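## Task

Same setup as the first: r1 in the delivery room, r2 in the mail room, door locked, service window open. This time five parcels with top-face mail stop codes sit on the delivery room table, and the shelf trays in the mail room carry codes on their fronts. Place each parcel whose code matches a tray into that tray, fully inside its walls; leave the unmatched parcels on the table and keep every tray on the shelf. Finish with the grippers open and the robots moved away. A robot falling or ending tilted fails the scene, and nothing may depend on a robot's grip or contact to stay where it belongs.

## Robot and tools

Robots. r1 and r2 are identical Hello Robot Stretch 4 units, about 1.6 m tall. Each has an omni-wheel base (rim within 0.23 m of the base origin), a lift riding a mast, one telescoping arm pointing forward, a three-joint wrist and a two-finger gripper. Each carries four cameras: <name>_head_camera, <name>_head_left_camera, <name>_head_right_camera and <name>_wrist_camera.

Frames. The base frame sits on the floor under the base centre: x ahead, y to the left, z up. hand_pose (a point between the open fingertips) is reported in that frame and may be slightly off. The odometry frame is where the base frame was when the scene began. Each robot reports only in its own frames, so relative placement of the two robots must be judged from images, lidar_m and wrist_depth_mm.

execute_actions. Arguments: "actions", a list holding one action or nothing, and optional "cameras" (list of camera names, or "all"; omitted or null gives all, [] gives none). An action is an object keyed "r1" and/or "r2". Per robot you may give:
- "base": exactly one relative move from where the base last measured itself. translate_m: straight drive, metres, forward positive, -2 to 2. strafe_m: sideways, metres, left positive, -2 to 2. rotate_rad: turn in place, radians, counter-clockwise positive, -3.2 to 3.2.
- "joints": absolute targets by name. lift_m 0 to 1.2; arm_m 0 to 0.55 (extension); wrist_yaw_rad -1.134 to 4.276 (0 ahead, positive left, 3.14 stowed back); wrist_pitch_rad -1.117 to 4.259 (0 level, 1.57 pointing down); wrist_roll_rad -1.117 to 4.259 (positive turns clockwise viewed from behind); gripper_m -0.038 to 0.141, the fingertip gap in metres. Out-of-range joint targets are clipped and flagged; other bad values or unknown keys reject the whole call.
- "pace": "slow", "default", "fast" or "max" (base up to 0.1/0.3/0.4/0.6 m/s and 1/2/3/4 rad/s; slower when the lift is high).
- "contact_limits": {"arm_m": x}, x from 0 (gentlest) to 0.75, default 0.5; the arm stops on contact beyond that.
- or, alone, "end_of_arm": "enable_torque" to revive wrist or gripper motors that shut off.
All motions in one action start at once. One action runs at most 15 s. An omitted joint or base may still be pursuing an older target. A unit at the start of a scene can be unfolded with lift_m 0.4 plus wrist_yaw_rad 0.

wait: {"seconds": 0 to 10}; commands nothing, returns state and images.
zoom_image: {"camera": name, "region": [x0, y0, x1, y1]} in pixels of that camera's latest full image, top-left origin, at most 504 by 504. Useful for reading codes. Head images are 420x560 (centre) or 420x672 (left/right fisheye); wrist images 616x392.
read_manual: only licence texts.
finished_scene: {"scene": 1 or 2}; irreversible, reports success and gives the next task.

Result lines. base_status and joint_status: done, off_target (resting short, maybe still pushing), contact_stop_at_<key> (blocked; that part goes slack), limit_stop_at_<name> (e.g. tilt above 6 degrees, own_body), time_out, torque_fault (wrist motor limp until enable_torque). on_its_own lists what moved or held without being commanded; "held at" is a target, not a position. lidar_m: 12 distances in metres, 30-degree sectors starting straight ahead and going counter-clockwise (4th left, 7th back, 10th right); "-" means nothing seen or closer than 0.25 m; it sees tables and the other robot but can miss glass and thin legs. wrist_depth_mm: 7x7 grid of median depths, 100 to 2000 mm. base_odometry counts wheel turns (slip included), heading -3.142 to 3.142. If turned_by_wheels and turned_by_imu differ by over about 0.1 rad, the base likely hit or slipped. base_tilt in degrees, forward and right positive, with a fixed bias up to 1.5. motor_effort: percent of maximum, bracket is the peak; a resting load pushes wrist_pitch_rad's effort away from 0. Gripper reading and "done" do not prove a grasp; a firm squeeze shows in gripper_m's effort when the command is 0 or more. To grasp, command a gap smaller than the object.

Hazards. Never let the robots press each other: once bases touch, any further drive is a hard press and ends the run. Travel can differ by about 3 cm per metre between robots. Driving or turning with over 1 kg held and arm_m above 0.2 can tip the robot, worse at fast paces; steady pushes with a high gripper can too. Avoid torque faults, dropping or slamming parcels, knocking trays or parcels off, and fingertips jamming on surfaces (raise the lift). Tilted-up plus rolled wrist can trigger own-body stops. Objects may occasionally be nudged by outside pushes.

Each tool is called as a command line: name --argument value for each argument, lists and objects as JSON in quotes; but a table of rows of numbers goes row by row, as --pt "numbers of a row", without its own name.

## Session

execute_actions --actions '[]'

Scene clock: 0.00 s.
r1.base_odometry: x=+0.000 y=+0.000 heading=+0.000 (m, m, rad; r1's odometry frame)
r1.turned_by_wheels: +0.000 (rad since the last result)
r1.turned_by_imu: +0.000 (rad since the last result)
r1.base_tilt: forward=-0.3 right=+0.6 (deg)
r1.lidar_m: 1.49 1.66 3.42 1.13 0.84 0.81 0.83 0.71 0.63 0.70 0.95 2.51
r1.base_status: not commanded
r1.joint_positions: lift_m=+0.265 arm_m=-0.001 wrist_yaw_rad=+3.053 wrist_pitch_rad=-0.001 wrist_roll_rad=-0.009 gripper_m=+0.057
r1.joint_status: not commanded
r1.motor_effort: lift_m=+21 arm_m=-1 wrist_yaw_rad=+0 wrist_pitch_rad=-5 wrist_roll_rad=+1 gripper_m=-4 wheel_0=+0 wheel_1=+1 wheel_2=+0 (%)
r1.hand_pose: x=-0.1099 y=+0.1126 z=+0.4440 quat_wxyz=(+0.044, +0.000, -0.005, +0.999) (m; r1's base frame)
r1.wrist_depth_mm: 142 144 1138 1025 931 831 768 / 109 143 1118 1025 904 831 759 / 108 142 1060 1025 904 820 768 / 116 141 1060 1008 891 831 759 / 139 946 1098 1008 904 820 768 / 778 991 1042 991 854 798 732 / 788 917 1042 960 842 788 741
r2.base_odometry: x=+0.000 y=+0.000 heading=+0.000 (m, m, rad; r2's odometry frame)
r2.turned_by_wheels: +0.000 (rad since the last result)
r2.turned_by_imu: +0.000 (rad since the last result)
r2.base_tilt: forward=+0.0 right=+0.3 (deg)
r2.lidar_m: 1.74 0.99 0.71 0.72 0.96 1.62 2.42 2.75 3.00 3.00 2.80 2.31
r2.base_status: not commanded
r2.joint_positions: lift_m=+0.286 arm_m=+0.002 wrist_yaw_rad=+3.084 wrist_pitch_rad=+0.006 wrist_roll_rad=+0.010 gripper_m=+0.057
r2.joint_status: not commanded
r2.motor_effort: lift_m=+20 arm_m=-1 wrist_yaw_rad=+2 wrist_pitch_rad=-8 wrist_roll_rad=+0 gripper_m=-3 wheel_0=+0 wheel_1=+0 wheel_2=+0 (%)
r2.hand_pose: x=-0.1099 y=+0.1038 z=+0.4622 quat_wxyz=(+0.029, -0.003, +0.005, +1.000) (m; r2's base frame)
r2.wrist_depth_mm: - 139 - - - - 1537 / - 125 217 - - - 1464 / 108 141 220 - - - 1430 / 140 165 - - - - 1430 / - - - - - - 1397 / 1397 1464 1255 1366 198 1499 1336 / 1008 960 1098 - 1098 1008 1060
pictures: r1_head_camera, r1_head_left_camera, r1_head_right_camera, r1_wrist_camera, r2_head_camera, r2_head_left_camera, r2_head_right_camera, r2_wrist_camera
Images, in order (width x height): r1_head_camera 420x560, r1_head_left_camera 420x672, r1_head_right_camera 420x672, r1_wrist_camera 616x392, r2_head_camera 420x560, r2_head_left_camera 420x672, r2_head_right_camera 420x672, r2_wrist_camera 616x392.

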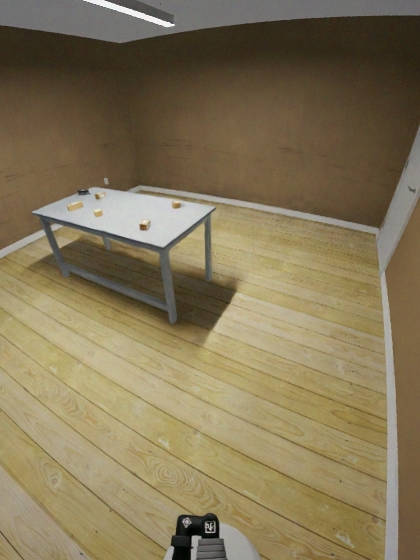

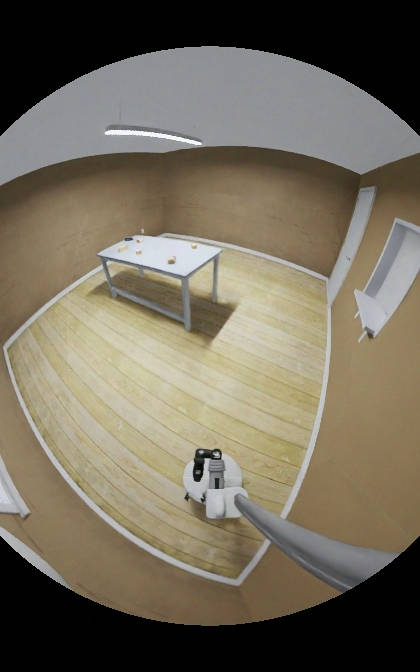

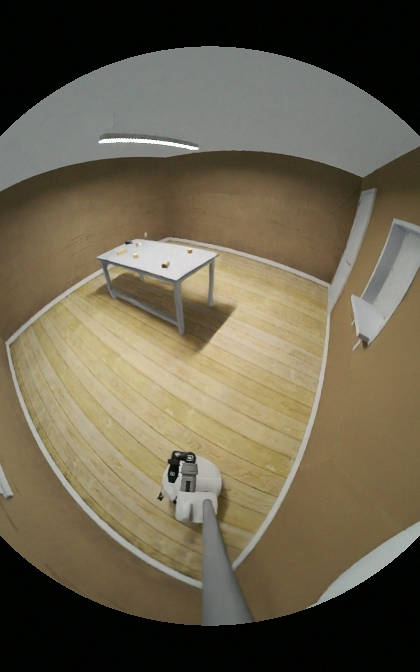

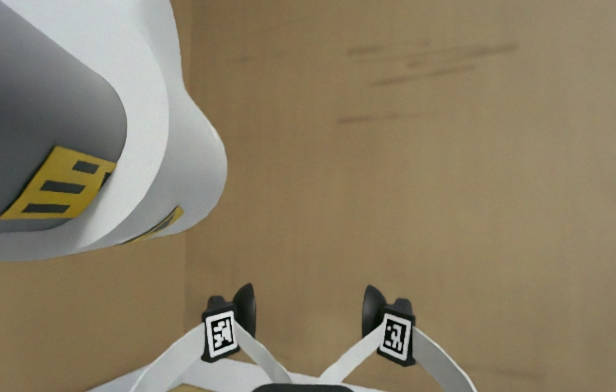

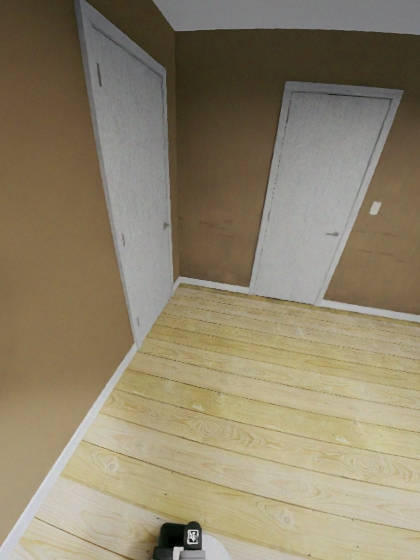

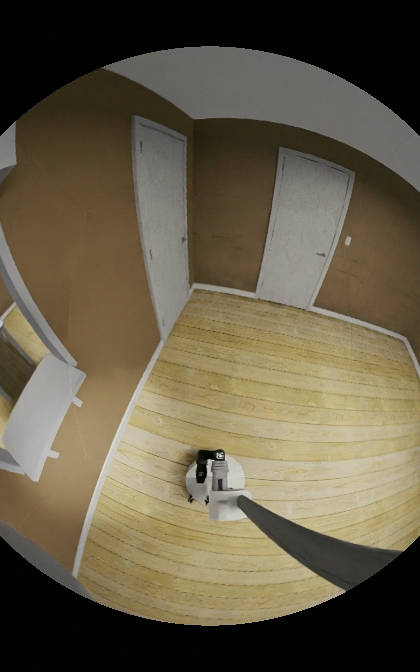

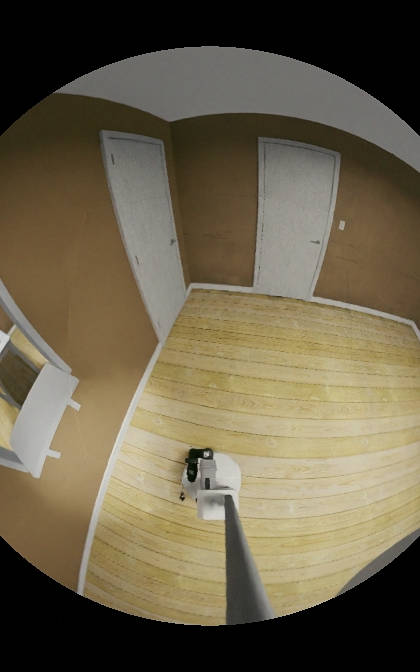

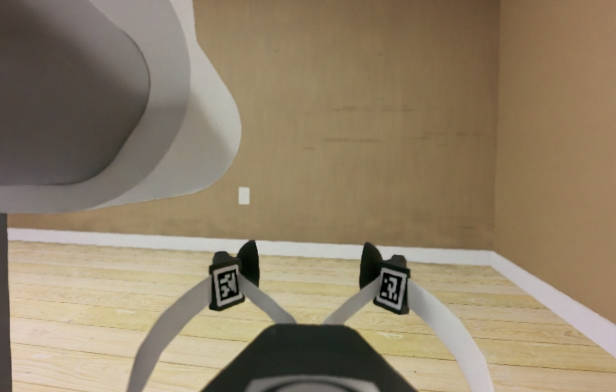

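execute_actions --actions '[{"r1": {"base": {"rotate_rad": -0.51}, "joints": {"lift_m": 0.4, "wrist_yaw_rad": 0,"gripper_m":0.14}, "pace": "max"}, "r2": {"base": {"rotate_rad": -1.82}, "joints": {"lift_m": 0.4, "wrist_yaw_rad": 0,"gripper_m":0.14}, "pace": "max"}}]' --cameras '["r1_head_camera", "r2_head_camera"]'

Scene clock: 47.77 s.
r1.base_odometry: x=+0.000 y=+0.000 heading=-0.510 (m, m, rad; r1's odometry frame)
r1.turned_by_wheels: -0.510 (rad since the last result)
r1.turned_by_imu: -0.502 (rad since the last result)
r1.base_tilt: forward=-0.3 right=+0.6 (deg)
r1.lidar_m: 2.67 1.49 1.63 3.24 1.13 0.86 0.81 0.86 0.68 0.64 0.69 0.93
r1.base_status: done
r1.joint_positions: lift_m=+0.400 arm_m=-0.001 wrist_yaw_rad=+0.000 wrist_pitch_rad=-0.001 wrist_roll_rad=-0.009 gripper_m=+0.140
r1.joint_status: all done
r1.motor_effort: lift_m=+22(24) arm_m=-1(1) wrist_yaw_rad=+1(1) wrist_pitch_rad=-6(5) wrist_roll_rad=-1(1) gripper_m=+1(2) wheel_0=+0(10) wheel_1=-3(12) wheel_2=-3(10) (%)
r1.hand_pose: x=+0.4582 y=-0.0873 z=+0.5784 quat_wxyz=(+1.000, -0.005, -0.001, +0.000) (m; r1's base frame)
r1.wrist_depth_mm: - - - - - 1808 917 / - - - - - 1756 917 / - - - - - 1255 904 / 1661 - - - - 1366 917 / - - - - - 1366 931 / - - - - - 1098 917 / 1537 1366 1366 155 1397 1118 917
r2.base_odometry: x=+0.000 y=+0.000 heading=-1.820 (m, m, rad; r2's odometry frame)
r2.turned_by_wheels: -1.820 (rad since the last result)
r2.turned_by_imu: -1.833 (rad since the last result)
r2.base_tilt: forward=+0.0 right=+0.3 (deg)
r2.lidar_m: 2.98 3.34 2.39 2.31 1.25 0.75 0.71 0.75 1.23 2.39 2.49 3.38
r2.base_status: done
r2.joint_positions: lift_m=+0.400 arm_m=+0.002 wrist_yaw_rad=+0.000 wrist_pitch_rad=+0.006 wrist_roll_rad=+0.010 gripper_m=+0.140
r2.joint_status: all done
r2.motor_effort: lift_m=+23(28) arm_m=-1(1) wrist_yaw_rad=-1(5) wrist_pitch_rad=-7(8) wrist_roll_rad=+0(1) gripper_m=+0(5) wheel_0=+0(8) wheel_1=-1(10) wheel_2=-1(12) (%)
r2.hand_pose: x=+0.4616 y=-0.0873 z=+0.5763 quat_wxyz=(+1.000, +0.005, +0.003, +0.000) (m; r2's base frame)
r2.wrist_depth_mm: - - - - - - - / - - - - - - - / - - - - - - - / - - - - - - - / - - - - - - - / 1708 1499 1499 1661 1499 1537 1863 / 1182 1205 1308 - 1336 1255 1281
pictures: r1_head_camera, r2_head_camera
Images, in order (width x height): r1_head_camera 420x560, r2_head_camera 420x560.

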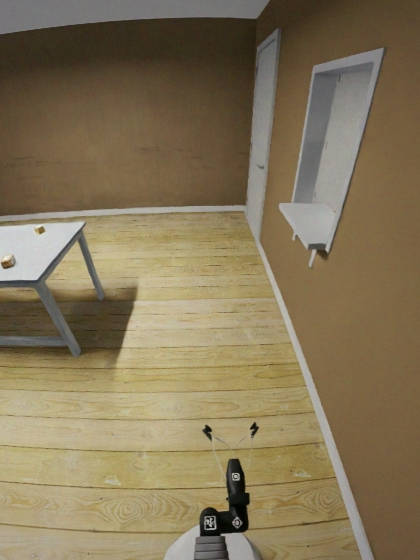

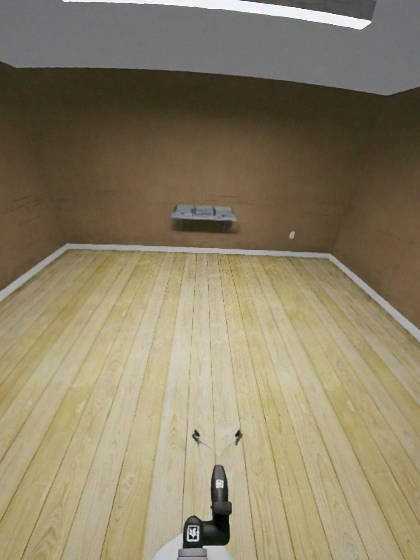

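execute_actions --actions '[{"r1": {"base": {"strafe_m": 1.45}, "joints": {"lift_m": 0.6, "wrist_pitch_rad": 1.3}, "pace": "max"}, "r2": {"base": {"translate_m": 1.95}, "joints": {"lift_m": 0.55, "arm_m": 0.3}, "pace": "max"}}]' --cameras '["r1_head_camera", "r2_head_camera", "r2_wrist_camera"]'

Scene clock: 61.00 s.
r1.base_odometry: x=+0.709 y=+1.265 heading=-0.510 (m, m, rad; r1's odometry frame)
r1.turned_by_wheels: +0.000 (rad since the last result)
r1.turned_by_imu: -0.001 (rad since the last result)
r1.base_tilt: forward=-0.3 right=+0.6 (deg)
r1.lidar_m: 1.12 1.17 2.26 2.16 1.16 0.85 0.79 0.84 1.14 2.11 2.19 1.19
r1.base_status: done
r1.joint_positions: lift_m=+0.600 arm_m=-0.001 wrist_yaw_rad=+0.000 wrist_pitch_rad=+1.301 wrist_roll_rad=-0.009 gripper_m=+0.140
r1.joint_status: all done
r1.motor_effort: lift_m=+21(30) arm_m=-1(1) wrist_yaw_rad=+1(2) wrist_pitch_rad=+0(2) wrist_roll_rad=+1(1) gripper_m=+2(1) wheel_0=+1(15) wheel_1=+0(15) wheel_2=+0(2) (%)
r1.hand_pose: x=+0.2467 y=-0.0874 z=+0.5002 quat_wxyz=(+0.796, -0.004, +0.605, +0.003) (m; r1's base frame)
r1.wrist_depth_mm: 891 891 904 904 891 891 866 / 854 854 854 854 842 842 842 / 820 809 820 809 809 820 788 / 768 768 768 778 759 759 759 / 741 741 741 723 732 732 723 / 715 699 707 699 699 683 691 / 676 668 473 155 668 661 661
r2.base_odometry: x=-0.481 y=-1.890 heading=-1.820 (m, m, rad; r2's odometry frame)
r2.turned_by_wheels: +0.000 (rad since the last result)
r2.turned_by_imu: +0.007 (rad since the last result)
r2.base_tilt: forward=+0.1 right=+0.3 (deg)
r2.lidar_m: 1.02 1.08 2.16 2.33 2.44 2.93 2.80 2.89 2.48 2.38 2.15 1.10
r2.base_status: done
r2.joint_positions: lift_m=+0.550 arm_m=+0.299 wrist_yaw_rad=+0.000 wrist_pitch_rad=+0.006 wrist_roll_rad=+0.010 gripper_m=+0.140
r2.joint_status: all done
r2.motor_effort: lift_m=+21(28) arm_m=+4(9) wrist_yaw_rad=+2(3) wrist_pitch_rad=-8(9) wrist_roll_rad=+0(1) gripper_m=+0(2) wheel_0=+1(2) wheel_1=+1(8) wheel_2=+0(16) (%)
r2.hand_pose: x=+0.7586 y=-0.0874 z=+0.7264 quat_wxyz=(+1.000, +0.005, +0.003, +0.000) (m; r2's base frame)
r2.wrist_depth_mm: 960 960 960 960 946 946 946 / 960 976 960 960 946 946 960 / 960 960 960 960 960 960 960 / 539 585 603 597 525 525 976 / 976 976 976 991 991 976 976 / 976 976 991 991 991 976 991 / 976 991 991 - 991 991 991
pictures: r1_head_camera, r2_head_camera, r2_wrist_camera
Images, in order (width x height): r1_head_camera 420x560, r2_head_camera 420x560, r2_wrist_camera 616x392.

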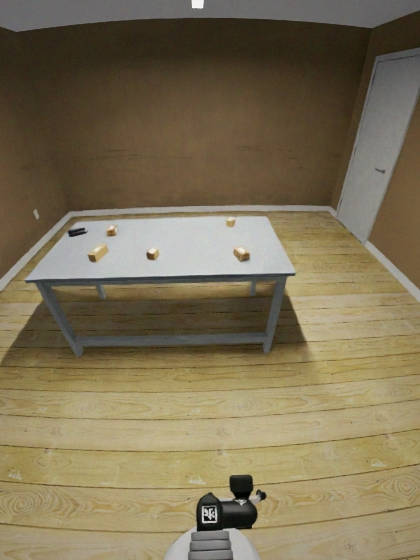

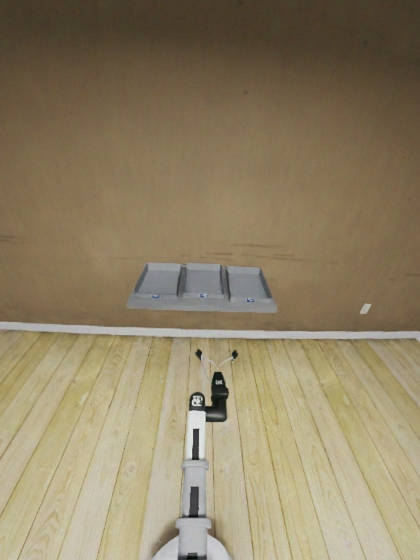

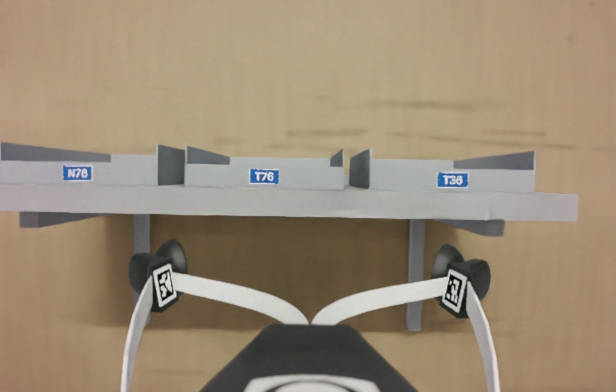

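zoom_image --camera "r2_wrist_camera" --region '[40, 150, 300, 200]'

zoom_image --camera "r2_wrist_camera" --region '[400, 155, 500, 200]'

zoom_image --camera "r1_head_camera" --region '[20, 200, 310, 300]'

Region (40, 150, 300, 200) of r2_wrist_camera's 616x392 image, scaled by 1.938; it fills the top 97 rows of this view, and the rest is white.

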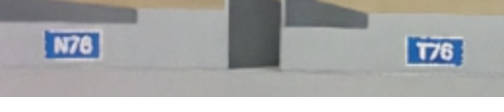

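Region (400, 155, 500, 200) of r2_wrist_camera's 616x392 image, scaled by 5.040; it fills the top 227 rows of this view, and the rest is white.

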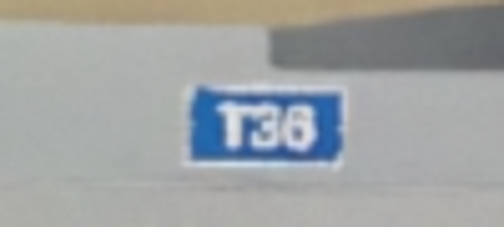

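Region (20, 200, 310, 300) of r1_head_camera's 420x560 image, scaled by 1.738, with more detail than that image has; it fills the top 174 rows of this view, and the rest is white.

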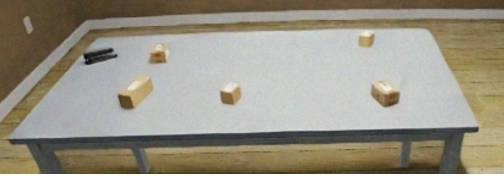

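execute_actions --actions '[{"r1": {"base": {"translate_m": 0.84}, "joints": {"lift_m": 0.97, "arm_m": 0.17}, "pace": "max"}, "r2": {"joints": {"arm_m": 0.45, "wrist_yaw_rad":0.13}}}]' --cameras '["r1_head_camera", "r1_wrist_camera", "r2_wrist_camera"]'

Scene clock: 92.30 s.
r1.base_odometry: x=+1.442 y=+0.855 heading=-0.510 (m, m, rad; r1's odometry frame)
r1.turned_by_wheels: +0.000 (rad since the last result)
r1.turned_by_imu: -0.002 (rad since the last result)
r1.base_tilt: forward=-0.2 right=+0.6 (deg)
r1.lidar_m: 0.30 0.30 0.45 2.15 2.25 1.69 1.62 1.72 2.20 2.07 0.46 0.34
r1.base_status: done
r1.joint_positions: lift_m=+0.970 arm_m=+0.169 wrist_yaw_rad=+0.000 wrist_pitch_rad=+1.301 wrist_roll_rad=-0.009 gripper_m=+0.140
r1.joint_status: all done
r1.motor_effort: lift_m=+23(26) arm_m=+4(6) wrist_yaw_rad=+0(3) wrist_pitch_rad=-2(1) wrist_roll_rad=+1(0) gripper_m=-2(1) wheel_0=+1(8) wheel_1=+1(9) wheel_2=+2(14) (%)
r1.hand_pose: x=+0.4172 y=-0.0874 z=+0.8700 quat_wxyz=(+0.796, -0.004, +0.605, +0.003) (m; r1's base frame)
r1.wrist_depth_mm: 415 415 413 407 410 404 407 / 394 392 392 387 389 387 384 / 373 370 373 370 366 368 368 / 357 355 353 355 351 298 349 / 340 340 340 336 336 290 329 / 327 320 325 322 322 314 319 / 312 306 306 155 304 304 307
r2.base_odometry: x=-0.481 y=-1.890 heading=-1.820 (m, m, rad; r2's odometry frame)
r2.turned_by_wheels: +0.000 (rad since the last result)
r2.turned_by_imu: -0.001 (rad since the last result)
r2.base_tilt: forward=+0.0 right=+0.3 (deg)
r2.lidar_m: 1.01 1.08 2.12 2.33 2.45 2.91 2.82 2.91 2.51 2.39 2.14 1.08
r2.base_status: not commanded
r2.joint_positions: lift_m=+0.550 arm_m=+0.449 wrist_yaw_rad=+0.130 wrist_pitch_rad=+0.006 wrist_roll_rad=+0.010 gripper_m=+0.140
r2.joint_status: all done
r2.motor_effort: lift_m=+21(21) arm_m=+5(3) wrist_yaw_rad=+1(7) wrist_pitch_rad=-8(6) wrist_roll_rad=-1(0) gripper_m=-1(2) wheel_0=+1(1) wheel_1=+1(1) wheel_2=+0(0) (%)
r2.hand_pose: x=+0.9175 y=-0.0493 z=+0.7264 quat_wxyz=(+0.998, +0.005, +0.003, +0.065) (m; r2's base frame)
r2.wrist_depth_mm: 878 854 831 809 778 768 741 / 878 854 842 809 788 759 750 / 878 866 831 809 788 768 750 / 413 397 387 373 377 392 384 / 904 878 854 809 798 750 759 / 917 891 842 820 798 750 759 / 904 891 878 - 809 788 768
pictures: r1_head_camera, r1_wrist_camera, r2_wrist_camera
Images, in order (width x height): r1_head_camera 420x560, r1_wrist_camera 616x392, r2_wrist_camera 616x392.

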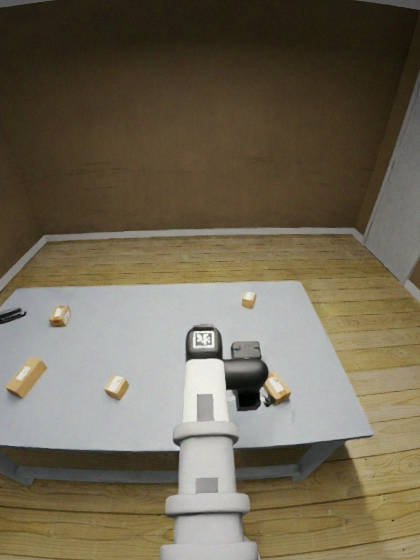

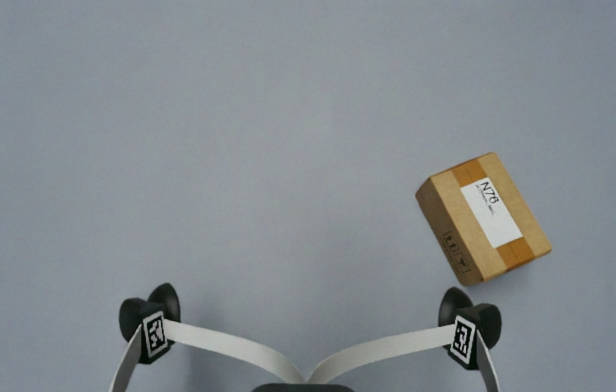

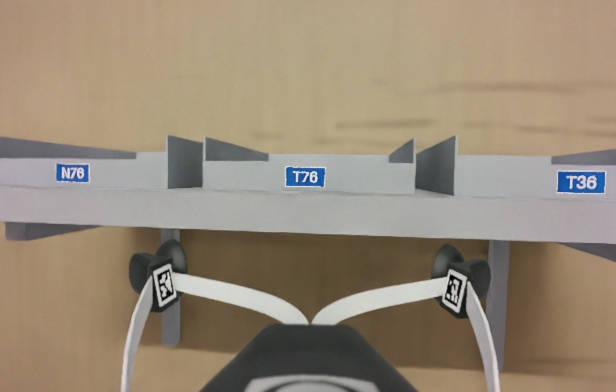

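zoom_image --camera "r2_wrist_camera" --region '[40, 155, 110, 195]'

zoom_image --camera "r1_wrist_camera" --region '[440, 160, 540, 260]'

Region (40, 155, 110, 195) of r2_wrist_camera's 616x392 image, scaled by 7.200; it fills the top 288 rows of this view, and the rest is white.

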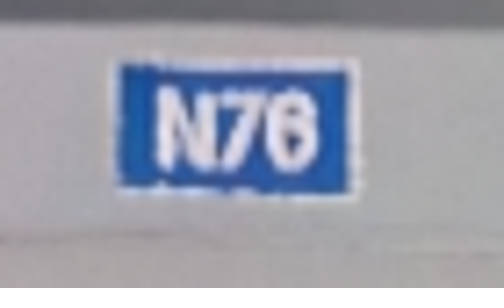

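Region (440, 160, 540, 260) of r1_wrist_camera's 616x392 image, scaled by 5.040.

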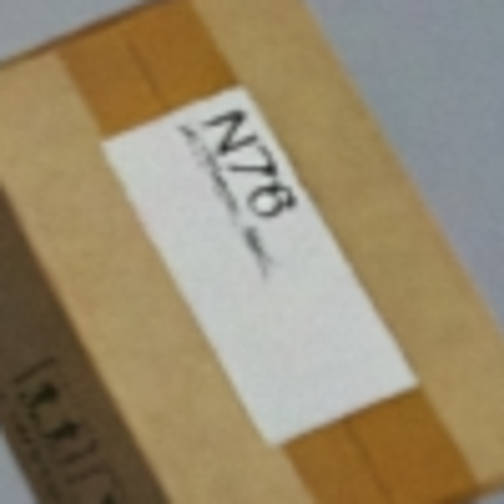

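execute_actions --actions '[{"r1": {"base": {"strafe_m": -0.141}, "joints": {"arm_m": 0.5,"gripper_m":0.12}, "pace": "fast"}, "r2": {"base":{"rotate_rad":3.12},"joints": {"arm_m": 0.003, "wrist_yaw_rad":0.0,"wrist_pitch_rad":1.3,"lift_m":0.35,"gripper_m":0.11},"pace":"max"}}]' --cameras '["r1_wrist_camera", "r2_head_camera"]'

Scene clock: 117.93 s.
r1.base_odometry: x=+1.373 y=+0.732 heading=-0.510 (m, m, rad; r1's odometry frame)
r1.turned_by_wheels: +0.000 (rad since the last result)
r1.turned_by_imu: +0.000 (rad since the last result)
r1.base_tilt: forward=-0.3 right=+0.6 (deg)
r1.lidar_m: 0.30 0.32 0.44 2.26 2.38 1.72 1.62 1.71 2.08 1.93 0.45 0.32
r1.base_status: done
r1.joint_positions: lift_m=+0.970 arm_m=+0.499 wrist_yaw_rad=+0.000 wrist_pitch_rad=+1.300 wrist_roll_rad=-0.009 gripper_m=+0.120
r1.joint_status: all done
r1.motor_effort: lift_m=+23(23) arm_m=+4(5) wrist_yaw_rad=+0(1) wrist_pitch_rad=-2(1) wrist_roll_rad=-2(0) gripper_m=+1(0) wheel_0=+1(11) wheel_1=+2(13) wheel_2=+1(2) (%)
r1.hand_pose: x=+0.7472 y=-0.0874 z=+0.8700 quat_wxyz=(+0.796, -0.004, +0.605, +0.003) (m; r1's base frame)
r1.wrist_depth_mm: 415 410 407 410 410 407 407 / 394 392 389 336 384 384 387 / 373 373 370 362 368 366 366 / 353 355 353 353 351 351 347 / 340 336 338 338 336 334 332 / 322 322 320 320 319 317 320 / 310 309 304 306 303 303 304
r2.base_odometry: x=-0.481 y=-1.890 heading=+1.300 (m, m, rad; r2's odometry frame)
r2.turned_by_wheels: +3.120 (rad since the last result)
r2.turned_by_imu: +3.144 (rad since the last result)
r2.base_tilt: forward=+0.0 right=+0.3 (deg)
r2.lidar_m: 2.68 2.85 2.50 2.40 2.20 1.09 1.05 1.06 2.05 2.34 2.43 2.96
r2.base_status: done
r2.joint_positions: lift_m=+0.350 arm_m=+0.004 wrist_yaw_rad=+0.000 wrist_pitch_rad=+1.301 wrist_roll_rad=+0.010 gripper_m=+0.110
r2.joint_status: all done
r2.motor_effort: lift_m=+21(20) arm_m=-5(4) wrist_yaw_rad=+1(4) wrist_pitch_rad=-2(5) wrist_roll_rad=+0(0) gripper_m=-3(0) wheel_0=+0(12) wheel_1=+1(6) wheel_2=+1(11) (%)
r2.hand_pose: x=+0.2517 y=-0.0874 z=+0.2502 quat_wxyz=(+0.796, +0.004, +0.605, -0.003) (m; r2's base frame)
r2.wrist_depth_mm: 554 549 544 549 549 554 554 / 525 530 530 530 530 530 530 / 508 508 508 512 508 508 512 / 492 492 492 496 496 492 492 / 473 477 477 477 473 477 477 / 462 459 291 459 455 459 462 / 445 256 258 - 452 442 445
pictures: r1_wrist_camera, r2_head_camera
Images, in order (width x height): r1_wrist_camera 616x392, r2_head_camera 420x560.

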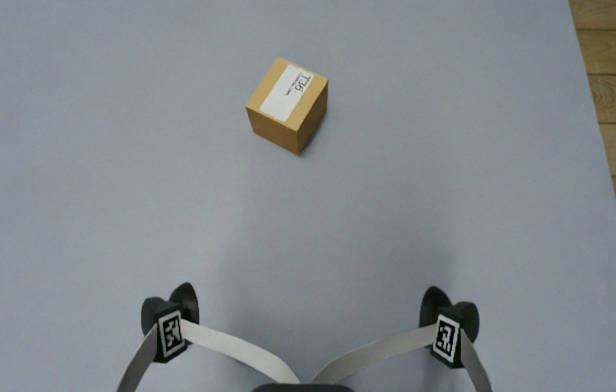

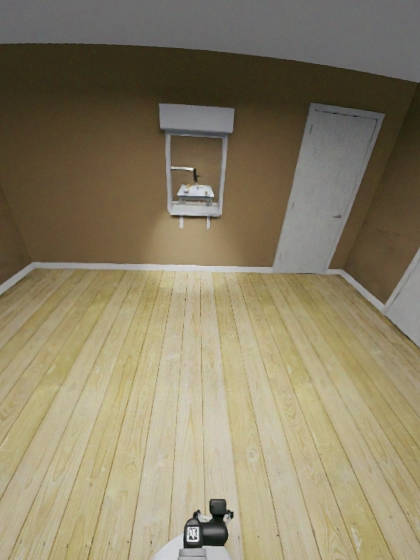

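zoom_image --camera "r1_wrist_camera" --region '[245, 50, 335, 140]'

Region (245, 50, 335, 140) of r1_wrist_camera's 616x392 image, scaled by 5.600.

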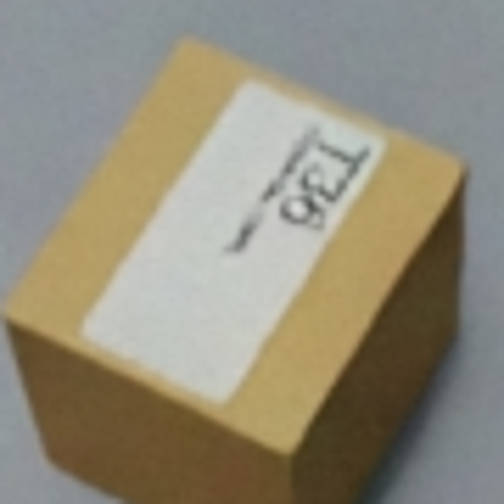

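execute_actions --actions '[{"r1": {"joints": {"arm_m": 0.237,"wrist_roll_rad":-0.38,"lift_m":0.955}, "pace": "fast"}, "r2": {"base":{"translate_m":0.3},"pace":"max"}}]' --cameras '["r1_wrist_camera"]'

Scene clock: 144.77 s.
r1.base_odometry: x=+1.373 y=+0.732 heading=-0.510 (m, m, rad; r1's odometry frame)
r1.turned_by_wheels: +0.000 (rad since the last result)
r1.turned_by_imu: +0.000 (rad since the last result)
r1.base_tilt: forward=-0.3 right=+0.6 (deg)
r1.lidar_m: 0.30 0.33 0.48 2.31 2.38 1.71 1.63 1.72 2.08 1.93 0.48 0.29
r1.base_status: not commanded
r1.joint_positions: lift_m=+0.955 arm_m=+0.238 wrist_yaw_rad=+0.000 wrist_pitch_rad=+1.301 wrist_roll_rad=-0.380 gripper_m=+0.120
r1.joint_status: all done
r1.motor_effort: lift_m=+18(23) arm_m=-4(3) wrist_yaw_rad=+2(0) wrist_pitch_rad=-1(2) wrist_roll_rad=-1(2) gripper_m=-2(1) wheel_0=+1(1) wheel_1=+2(1) wheel_2=+1(1) (%)
r1.hand_pose: x=+0.4856 y=-0.0874 z=+0.8555 quat_wxyz=(+0.782, -0.150, +0.595, +0.114) (m; r1's base frame)
r1.wrist_depth_mm: 362 370 377 387 397 404 413 / 347 353 359 368 375 382 392 / 329 338 345 351 357 366 373 / 317 324 330 334 343 349 355 / 306 309 319 272 325 334 342 / 293 296 303 260 312 320 325 / 283 285 289 251 297 304 312
r2.base_odometry: x=-0.401 y=-1.601 heading=+1.300 (m, m, rad; r2's odometry frame)
r2.turned_by_wheels: +0.000 (rad since the last result)
r2.turned_by_imu: +0.001 (rad since the last result)
r2.base_tilt: forward=+0.0 right=+0.3 (deg)
r2.lidar_m: 2.37 2.58 2.51 2.39 2.48 1.42 1.34 1.40 2.46 2.33 2.38 2.62
r2.base_status: done
r2.joint_positions: lift_m=+0.350 arm_m=+0.004 wrist_yaw_rad=+0.000 wrist_pitch_rad=+1.301 wrist_roll_rad=+0.010 gripper_m=+0.110
r2.joint_status: not commanded
r2.motor_effort: lift_m=+20(20) arm_m=-5(5) wrist_yaw_rad=+2(1) wrist_pitch_rad=-3(1) wrist_roll_rad=+0(1) gripper_m=+0(1) wheel_0=+0(4) wheel_1=+0(4) wheel_2=+1(11) (%)
r2.hand_pose: x=+0.2517 y=-0.0874 z=+0.2502 quat_wxyz=(+0.796, +0.004, +0.605, -0.003) (m; r2's base frame)
r2.wrist_depth_mm: 549 549 549 549 549 554 549 / 530 530 525 525 530 530 530 / 512 508 508 508 508 508 512 / 488 492 492 496 492 492 492 / 473 477 477 473 477 477 477 / 459 459 293 462 455 459 462 / 442 256 258 - 449 442 449
pictures: r1_wrist_camera
Images, in order (width x height): r1_wrist_camera 616x392.

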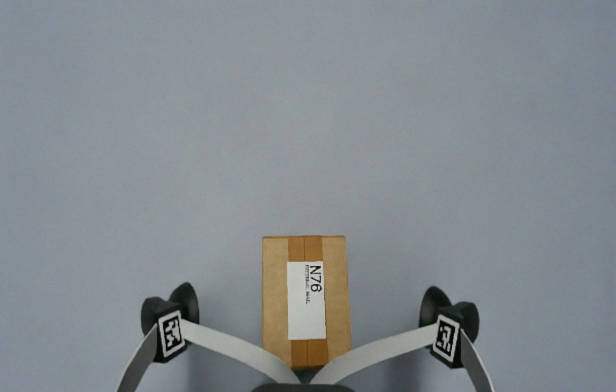

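execute_actions --actions '[{"r1": {"joints": {"lift_m":0.899,"gripper_m":0.02}, "pace": "fast"}, "r2": {"base":{"translate_m":0.35},"pace":"max"}}]' --cameras '["r1_wrist_camera"]'

Scene clock: 154.50 s.
r1.base_odometry: x=+1.373 y=+0.732 heading=-0.510 (m, m, rad; r1's odometry frame)
r1.turned_by_wheels: +0.000 (rad since the last result)
r1.turned_by_imu: +0.000 (rad since the last result)
r1.base_tilt: forward=-0.3 right=+0.6 (deg)
r1.lidar_m: 0.28 0.33 0.46 2.31 2.34 1.73 1.62 1.72 2.06 1.92 0.47 0.33
r1.base_status: not commanded
r1.joint_positions: lift_m=+0.899 arm_m=+0.238 wrist_yaw_rad=+0.000 wrist_pitch_rad=+1.301 wrist_roll_rad=-0.380 gripper_m=+0.021
r1.joint_status: all done
r1.motor_effort: lift_m=+17(19) arm_m=-4(4) wrist_yaw_rad=+1(0) wrist_pitch_rad=-1(2) wrist_roll_rad=+0(2) gripper_m=-25(25) wheel_0=+1(1) wheel_1=+1(1) wheel_2=+1(1) (%)
r1.hand_pose: x=+0.4856 y=-0.0874 z=+0.7995 quat_wxyz=(+0.782, -0.150, +0.595, +0.114) (m; r1's base frame)
r1.wrist_depth_mm: 298 304 312 319 324 332 340 / 286 291 297 303 309 315 322 / 273 278 283 289 296 301 307 / 263 267 272 277 282 287 294 / 251 256 259 204 271 276 281 / 242 246 208 195 200 263 268 / 233 234 188 187 189 249 257
r2.base_odometry: x=-0.307 y=-1.263 heading=+1.300 (m, m, rad; r2's odometry frame)
r2.turned_by_wheels: +0.000 (rad since the last result)
r2.turned_by_imu: +0.001 (rad since the last result)
r2.base_tilt: forward=+0.0 right=+0.3 (deg)
r2.lidar_m: 2.03 2.22 2.52 2.39 2.48 2.26 1.72 1.75 2.45 2.29 2.38 2.24
r2.base_status: done
r2.joint_positions: lift_m=+0.350 arm_m=+0.004 wrist_yaw_rad=+0.000 wrist_pitch_rad=+1.301 wrist_roll_rad=+0.010 gripper_m=+0.110
r2.joint_status: not commanded
r2.motor_effort: lift_m=+20(20) arm_m=-5(5) wrist_yaw_rad=+0(2) wrist_pitch_rad=-3(3) wrist_roll_rad=+0(0) gripper_m=-2(3) wheel_0=+0(9) wheel_1=+0(7) wheel_2=+1(16) (%)
r2.hand_pose: x=+0.2517 y=-0.0874 z=+0.2502 quat_wxyz=(+0.796, +0.004, +0.605, -0.003) (m; r2's base frame)
r2.wrist_depth_mm: 549 549 554 549 544 554 554 / 525 530 530 535 525 530 530 / 512 512 508 508 512 512 512 / 492 496 492 492 492 492 492 / 473 477 477 477 473 477 480 / 466 459 293 462 459 459 459 / 449 255 259 - 449 445 445
pictures: r1_wrist_camera
Images, in order (width x height): r1_wrist_camera 616x392.

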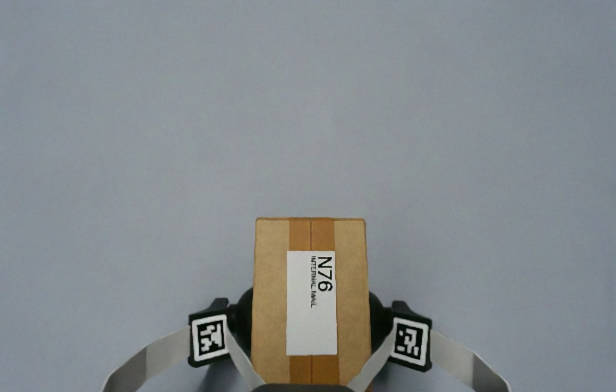

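execute_actions --actions '[{"r1": {"base":{"rotate_rad":-1.6},"joints": {"lift_m":0.97,"arm_m":0,"wrist_roll_rad":0}, "pace": "fast"}, "r2": {"base":{"strafe_m":0.09},"pace":"max"}}]' --cameras '["r1_head_camera"]'

execute_actions --actions '[{"r1": {"base":{"translate_m":1.3},"joints": {"lift_m":0.4}, "pace": "max"}, "r2": {"base":{"translate_m":1.58},"joints":{"lift_m":1.1},"pace":"max"}}]' --cameras '["r1_head_camera","r1_head_left_camera","r2_head_camera"]'

Scene clock: 196.10 s.
r1.base_odometry: x=+1.373 y=+0.732 heading=-2.110 (m, m, rad; r1's odometry frame)
r1.turned_by_wheels: -1.600 (rad since the last result)
r1.turned_by_imu: -1.574 (rad since the last result)
r1.base_tilt: forward=-0.3 right=+0.6 (deg)
r1.lidar_m: 1.90 0.49 0.33 0.30 0.33 0.47 1.15 2.37 1.76 1.61 1.67 2.06
r1.base_status: done
r1.joint_positions: lift_m=+0.970 arm_m=+0.001 wrist_yaw_rad=+0.000 wrist_pitch_rad=+1.301 wrist_roll_rad=+0.000 gripper_m=+0.021
r1.joint_status: all done
r1.motor_effort: lift_m=+24(28) arm_m=-4(5) wrist_yaw_rad=+1(1) wrist_pitch_rad=-1(2) wrist_roll_rad=-1(6) gripper_m=-27(24) wheel_0=+3(6) wheel_1=+1(7) wheel_2=-1(8) (%)
r1.hand_pose: x=+0.2486 y=-0.0874 z=+0.8699 quat_wxyz=(+0.796, +0.000, +0.606, +0.000) (m; r1's base frame)
r1.wrist_depth_mm: 1366 1366 1366 1366 1336 1308 1336 / 1281 1281 1281 1255 1281 1255 1255 / 1205 1229 1205 1205 1205 1205 1205 / 1182 1160 1138 1160 1118 1160 1138 / 1118 1098 1098 204 1078 1098 1078 / 1042 1060 208 195 201 1042 1042 / 1008 854 189 188 189 1008 991
r2.base_odometry: x=-0.394 y=-1.239 heading=+1.301 (m, m, rad; r2's odometry frame)
r2.turned_by_wheels: +0.000 (rad since the last result)
r2.turned_by_imu: +0.000 (rad since the last result)
r2.base_tilt: forward=+0.0 right=+0.3 (deg)
r2.lidar_m: 2.03 2.20 2.43 2.33 2.41 2.29 1.75 1.74 2.54 2.39 2.45 2.24
r2.base_status: done
r2.joint_positions: lift_m=+0.350 arm_m=+0.004 wrist_yaw_rad=+0.000 wrist_pitch_rad=+1.301 wrist_roll_rad=+0.010 gripper_m=+0.110
r2.joint_status: not commanded
r2.motor_effort: lift_m=+20(20) arm_m=-5(4) wrist_yaw_rad=+1(3) wrist_pitch_rad=-3(1) wrist_roll_rad=+0(0) gripper_m=-2(2) wheel_0=+2(16) wheel_1=+0(12) wheel_2=+0(3) (%)
r2.hand_pose: x=+0.2517 y=-0.0874 z=+0.2502 quat_wxyz=(+0.796, +0.004, +0.605, -0.003) (m; r2's base frame)
r2.wrist_depth_mm: 554 549 549 549 544 549 549 / 525 530 525 525 530 525 530 / 508 512 512 512 508 512 512 / 492 492 496 492 492 492 492 / 477 477 473 477 477 480 477 / 462 459 293 459 455 459 462 / 445 255 258 - 452 445 449
pictures: r1_head_camera
Images, in order (width x height): r1_head_camera 420x560.

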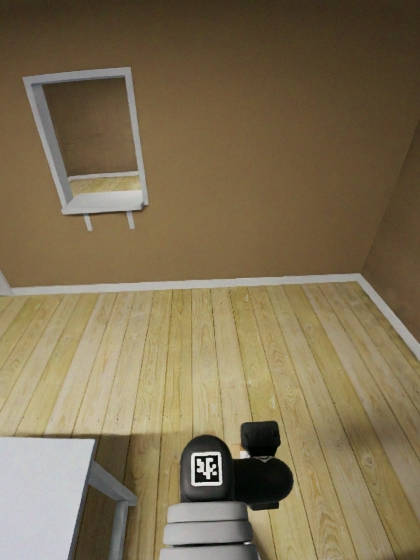

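Scene clock: 201.10 s.
r1.base_odometry: x=+0.706 y=-0.384 heading=-2.109 (m, m, rad; r1's odometry frame)
r1.turned_by_wheels: +0.000 (rad since the last result)
r1.turned_by_imu: -0.003 (rad since the last result)
r1.base_tilt: forward=-0.3 right=+0.6 (deg)
r1.lidar_m: 0.67 0.71 0.83 2.36 1.38 0.97 1.38 2.44 1.71 1.61 1.00 0.69
r1.base_status: done
r1.joint_positions: lift_m=+0.400 arm_m=+0.001 wrist_yaw_rad=+0.000 wrist_pitch_rad=+1.301 wrist_roll_rad=+0.000 gripper_m=+0.021
r1.joint_status: all done
r1.motor_effort: lift_m=+19(23) arm_m=-4(4) wrist_yaw_rad=+1(1) wrist_pitch_rad=-2(3) wrist_roll_rad=+0(1) gripper_m=-26(26) wheel_0=+4(6) wheel_1=+3(6) wheel_2=-1(11) (%)
r1.hand_pose: x=+0.2485 y=-0.0874 z=+0.3003 quat_wxyz=(+0.796, +0.000, +0.606, +0.000) (m; r1's base frame)
r1.wrist_depth_mm: 591 603 609 615 609 615 627 / 615 621 621 609 615 609 603 / 585 591 585 580 580 580 574 / 559 559 554 554 549 549 549 / 539 530 539 203 525 525 521 / 512 512 208 195 201 504 504 / 492 307 189 187 189 477 484
r2.base_odometry: x=+0.028 y=+0.283 heading=+1.301 (m, m, rad; r2's odometry frame)
r2.turned_by_wheels: +0.000 (rad since the last result)
r2.turned_by_imu: +0.006 (rad since the last result)
r2.base_tilt: forward=+0.0 right=+0.3 (deg)
r2.lidar_m: 0.44 0.45 0.82 2.05 2.47 3.29 3.77 3.46 2.47 2.35 0.86 0.48
r2.base_status: done
r2.joint_positions: lift_m=+1.100 arm_m=+0.004 wrist_yaw_rad=+0.000 wrist_pitch_rad=+1.301 wrist_roll_rad=+0.010 gripper_m=+0.110
r2.joint_status: all done
r2.motor_effort: lift_m=+21(25) arm_m=-4(4) wrist_yaw_rad=+0(1) wrist_pitch_rad=-2(3) wrist_roll_rad=+1(0) gripper_m=-2(2) wheel_0=+0(7) wheel_1=+0(5) wheel_2=+0(14) (%)
r2.hand_pose: x=+0.2517 y=-0.0874 z=+1.0001 quat_wxyz=(+0.796, +0.004, +0.605, -0.003) (m; r2's base frame)
r2.wrist_depth_mm: 382 382 382 379 379 379 508 / 640 647 647 654 661 654 654 / 891 891 904 904 917 917 917 / 1229 1255 1229 1229 1205 1255 1255 / 1182 1182 1182 1182 1205 1229 1205 / 1160 1138 946 960 1160 1138 1160 / 1118 1118 946 - 1138 1118 1118
pictures: r1_head_camera, r1_head_left_camera, r2_head_camera
Images, in order (width x height): r1_head_camera 420x560, r1_head_left_camera 420x672, r2_head_camera 420x560.

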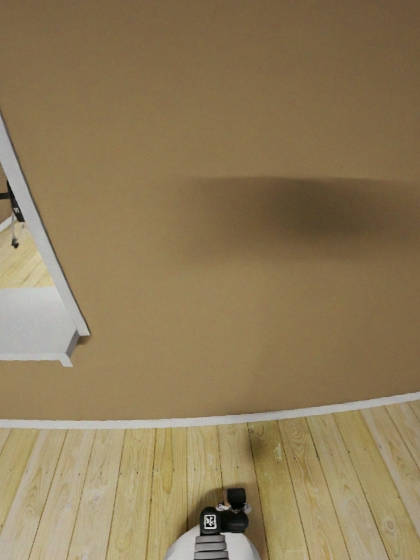

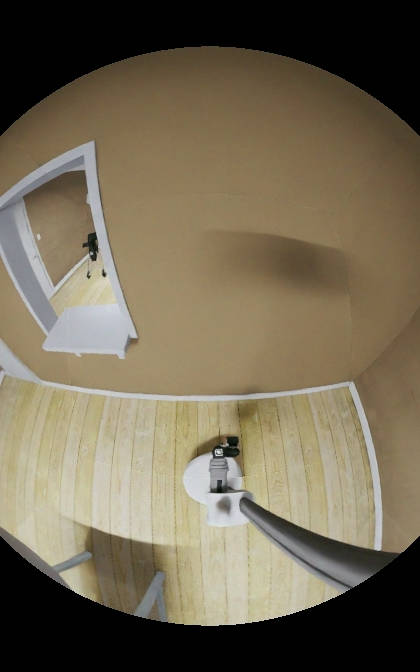

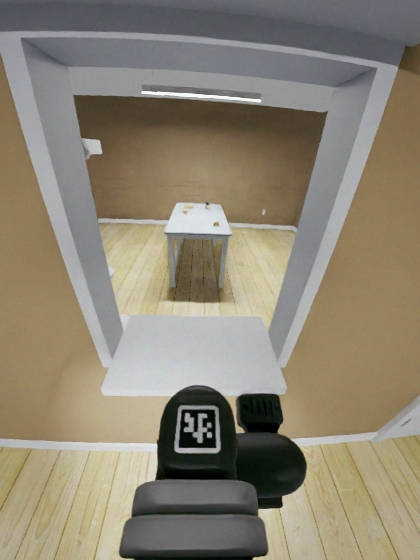

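execute_actions --actions '[{"r1": {"base":{"strafe_m":0.82},"joints": {"lift_m":1.08}, "pace": "max"}, "r2": {"base":{"strafe_m":0.087},"pace":"fast"}}]' --cameras '["r1_head_camera"]'

Scene clock: 220.73 s.
r1.base_odometry: x=+1.410 y=-0.804 heading=-2.109 (m, m, rad; r1's odometry frame)
r1.turned_by_wheels: +0.000 (rad since the last result)
r1.turned_by_imu: -0.002 (rad since the last result)
r1.base_tilt: forward=-0.3 right=+0.6 (deg)
r1.lidar_m: 0.53 0.55 0.91 2.28 2.36 1.05 0.92 0.99 2.56 2.44 0.98 0.57
r1.base_status: done
r1.joint_positions: lift_m=+1.080 arm_m=+0.001 wrist_yaw_rad=+0.000 wrist_pitch_rad=+1.301 wrist_roll_rad=+0.000 gripper_m=+0.021
r1.joint_status: all done
r1.motor_effort: lift_m=+24(29) arm_m=-4(4) wrist_yaw_rad=+1(2) wrist_pitch_rad=-3(3) wrist_roll_rad=+2(1) gripper_m=-26(24) wheel_0=+0(16) wheel_1=-3(13) wheel_2=+0(0) (%)
r1.hand_pose: x=+0.2486 y=-0.0874 z=+0.9799 quat_wxyz=(+0.796, +0.000, +0.606, +0.000) (m; r1's base frame)
r1.wrist_depth_mm: 430 591 597 603 609 603 609 / 723 732 732 741 741 750 759 / 946 946 960 976 976 1008 991 / 1281 1255 1255 1255 1229 1229 1229 / 1229 1205 1205 203 1205 1229 1182 / 1182 1182 208 195 201 1138 1160 / 1138 1098 188 187 189 1098 1078
r2.base_odometry: x=-0.056 y=+0.307 heading=+1.301 (m, m, rad; r2's odometry frame)
r2.turned_by_wheels: +0.000 (rad since the last result)
r2.turned_by_imu: -0.001 (rad since the last result)
r2.base_tilt: forward=+0.1 right=+0.4 (deg)
r2.lidar_m: 0.44 0.47 0.75 2.03 2.36 3.16 3.81 3.60 2.57 2.45 0.83 0.46
r2.base_status: done
r2.joint_positions: lift_m=+1.100 arm_m=+0.004 wrist_yaw_rad=+0.000 wrist_pitch_rad=+1.301 wrist_roll_rad=+0.010 gripper_m=+0.110
r2.joint_status: not commanded
r2.motor_effort: lift_m=+21(21) arm_m=-5(4) wrist_yaw_rad=+2(2) wrist_pitch_rad=-3(1) wrist_roll_rad=+0(0) gripper_m=-2(1) wheel_0=+1(8) wheel_1=-2(13) wheel_2=-1(0) (%)
r2.hand_pose: x=+0.2517 y=-0.0874 z=+1.0001 quat_wxyz=(+0.796, +0.004, +0.605, -0.003) (m; r2's base frame)
r2.wrist_depth_mm: 379 379 377 379 379 382 382 / 634 647 647 647 654 647 647 / 878 891 891 904 904 904 904 / 1205 1229 1229 1229 1229 1229 1229 / 1182 1182 1205 1182 1205 1205 1205 / 1160 1138 960 960 1160 1138 1160 / 1118 1118 946 - 1138 1118 1138
pictures: r1_head_camera
Images, in order (width x height): r1_head_camera 420x560.

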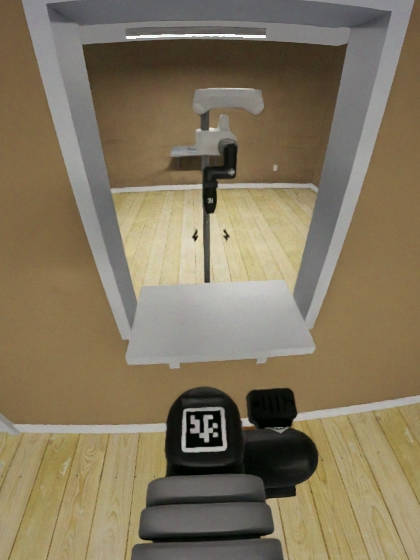

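execute_actions --actions '[]' --cameras '["r1_head_camera","r1_wrist_camera","r2_head_camera"]'

Scene clock: 255.30 s.
r1.base_odometry: x=+1.410 y=-0.804 heading=-2.109 (m, m, rad; r1's odometry frame)
r1.turned_by_wheels: +0.000 (rad since the last result)
r1.turned_by_imu: +0.000 (rad since the last result)
r1.base_tilt: forward=-0.3 right=+0.6 (deg)
r1.lidar_m: 0.54 0.56 0.93 2.27 2.35 1.00 0.92 0.97 2.55 2.45 0.97 0.54
r1.base_status: done
r1.joint_positions: lift_m=+1.080 arm_m=+0.001 wrist_yaw_rad=+0.000 wrist_pitch_rad=+1.301 wrist_roll_rad=+0.000 gripper_m=+0.021
r1.joint_status: all done
r1.motor_effort: lift_m=+24(29) arm_m=-4(4) wrist_yaw_rad=+1(2) wrist_pitch_rad=-3(3) wrist_roll_rad=+1(1) gripper_m=-26(24) wheel_0=+0(16) wheel_1=-3(13) wheel_2=+0(0) (%)
r1.hand_pose: x=+0.2486 y=-0.0874 z=+0.9799 quat_wxyz=(+0.796, +0.000, +0.606, +0.000) (m; r1's base frame)
r1.wrist_depth_mm: 427 585 591 609 603 603 609 / 715 732 741 750 750 750 759 / 931 960 976 976 991 1008 1025 / 1255 1255 1229 1255 1255 1255 1255 / 1229 1205 1229 203 1205 1205 1205 / 1160 1160 208 196 200 1138 1138 / 1118 1098 188 187 189 1098 1098
r2.base_odometry: x=-0.056 y=+0.307 heading=+1.301 (m, m, rad; r2's odometry frame)
r2.turned_by_wheels: +0.000 (rad since the last result)
r2.turned_by_imu: +0.000 (rad since the last result)
r2.base_tilt: forward=+0.1 right=+0.3 (deg)
r2.lidar_m: 0.45 0.47 0.77 2.06 2.35 3.16 3.82 3.61 2.53 2.44 0.83 0.46
r2.base_status: done
r2.joint_positions: lift_m=+1.100 arm_m=+0.004 wrist_yaw_rad=+0.000 wrist_pitch_rad=+1.301 wrist_roll_rad=+0.010 gripper_m=+0.110
r2.joint_status: not commanded
r2.motor_effort: lift_m=+21(21) arm_m=-4(4) wrist_yaw_rad=+1(2) wrist_pitch_rad=-2(1) wrist_roll_rad=-1(0) gripper_m=-3(1) wheel_0=+1(8) wheel_1=-2(13) wheel_2=-1(0) (%)
r2.hand_pose: x=+0.2517 y=-0.0874 z=+1.0001 quat_wxyz=(+0.796, +0.004, +0.605, -0.003) (m; r2's base frame)
r2.wrist_depth_mm: 379 379 379 382 379 379 379 / 634 640 647 647 654 654 654 / 878 878 891 904 904 904 904 / 1205 1229 1229 1229 1229 1229 1229 / 1182 1205 1205 1205 1229 1205 1205 / 1160 1160 960 960 1160 1138 1182 / 1118 1098 946 - 1138 1118 1138
pictures: r1_head_camera, r1_wrist_camera, r2_head_camera
Images, in order (width x height): r1_head_camera 420x560, r1_wrist_camera 616x392, r2_head_camera 420x560.

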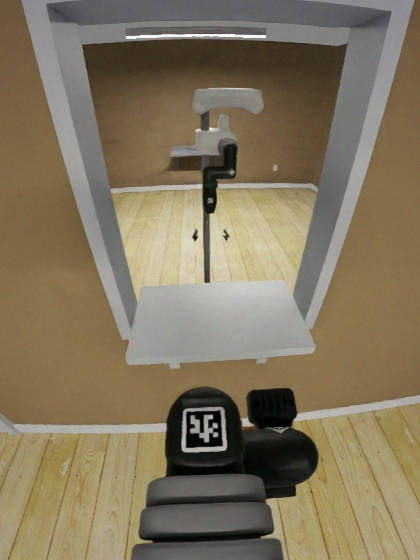

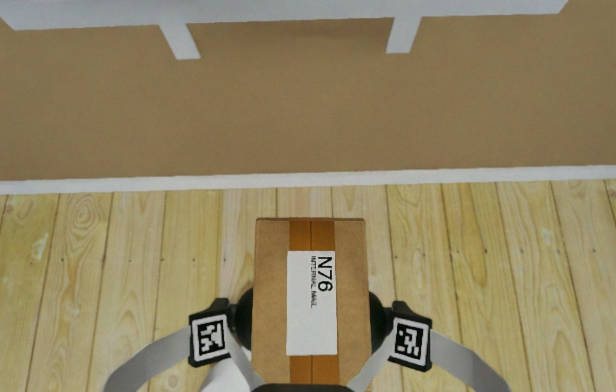

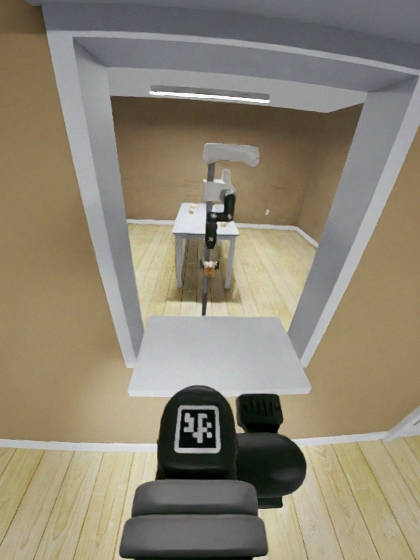

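execute_actions --actions '[{"r1":{"joints":{"arm_m":0.5,"lift_m":1.065},"pace":"fast"}}]' --cameras '["r1_wrist_camera"]'

Scene clock: 263.87 s.
r1.base_odometry: x=+1.410 y=-0.804 heading=-2.109 (m, m, rad; r1's odometry frame)
r1.turned_by_wheels: +0.000 (rad since the last result)
r1.turned_by_imu: +0.000 (rad since the last result)
r1.base_tilt: forward=-0.2 right=+0.6 (deg)
r1.lidar_m: 0.53 0.56 0.91 2.28 2.34 1.02 0.94 0.99 2.57 2.43 0.99 0.58
r1.base_status: not commanded
r1.joint_positions: lift_m=+1.065 arm_m=+0.499 wrist_yaw_rad=+0.000 wrist_pitch_rad=+1.301 wrist_roll_rad=+0.000 gripper_m=+0.021
r1.joint_status: all done
r1.motor_effort: lift_m=+18(22) arm_m=+5(5) wrist_yaw_rad=-1(1) wrist_pitch_rad=-1(2) wrist_roll_rad=-1(1) gripper_m=-27(24) wheel_0=+0(1) wheel_1=-3(2) wheel_2=+0(0) (%)
r1.hand_pose: x=+0.7471 y=-0.0874 z=+0.9654 quat_wxyz=(+0.796, +0.000, +0.605, +0.000) (m; r1's base frame)
r1.wrist_depth_mm: 1464 1499 1464 1430 1397 1464 1430 / 1430 1366 1366 1138 1160 1366 1366 / 325 324 324 322 320 319 317 / 310 309 307 307 304 303 304 / 296 296 294 204 291 291 291 / 283 282 208 195 201 279 278 / 272 265 189 187 189 264 266
r2.base_odometry: x=-0.056 y=+0.307 heading=+1.301 (m, m, rad; r2's odometry frame)
r2.turned_by_wheels: +0.000 (rad since the last result)
r2.turned_by_imu: -0.001 (rad since the last result)
r2.base_tilt: forward=+0.1 right=+0.3 (deg)
r2.lidar_m: 0.44 0.47 0.77 2.03 2.35 3.17 3.82 3.58 2.53 2.45 0.83 0.45
r2.base_status: not commanded
r2.joint_positions: lift_m=+1.100 arm_m=+0.004 wrist_yaw_rad=+0.000 wrist_pitch_rad=+1.301 wrist_roll_rad=+0.010 gripper_m=+0.110
r2.joint_status: not commanded
r2.motor_effort: lift_m=+21(21) arm_m=-4(4) wrist_yaw_rad=+1(1) wrist_pitch_rad=-3(2) wrist_roll_rad=-1(1) gripper_m=-3(3) wheel_0=+1(1) wheel_1=-2(2) wheel_2=-1(1) (%)
r2.hand_pose: x=+0.2517 y=-0.0874 z=+1.0001 quat_wxyz=(+0.796, +0.004, +0.605, -0.003) (m; r2's base frame)
r2.wrist_depth_mm: 382 379 379 379 382 382 379 / 634 640 647 640 654 647 647 / 866 891 904 891 904 891 904 / 1205 1205 1229 1229 1229 1229 1229 / 1182 1205 1205 1205 1205 1182 1205 / 1160 1160 960 960 1160 1138 1160 / 1118 1118 931 - 1118 1118 1118
pictures: r1_wrist_camera
Images, in order (width x height): r1_wrist_camera 616x392.

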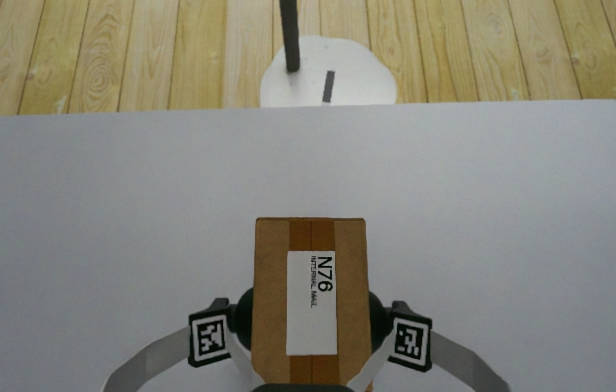

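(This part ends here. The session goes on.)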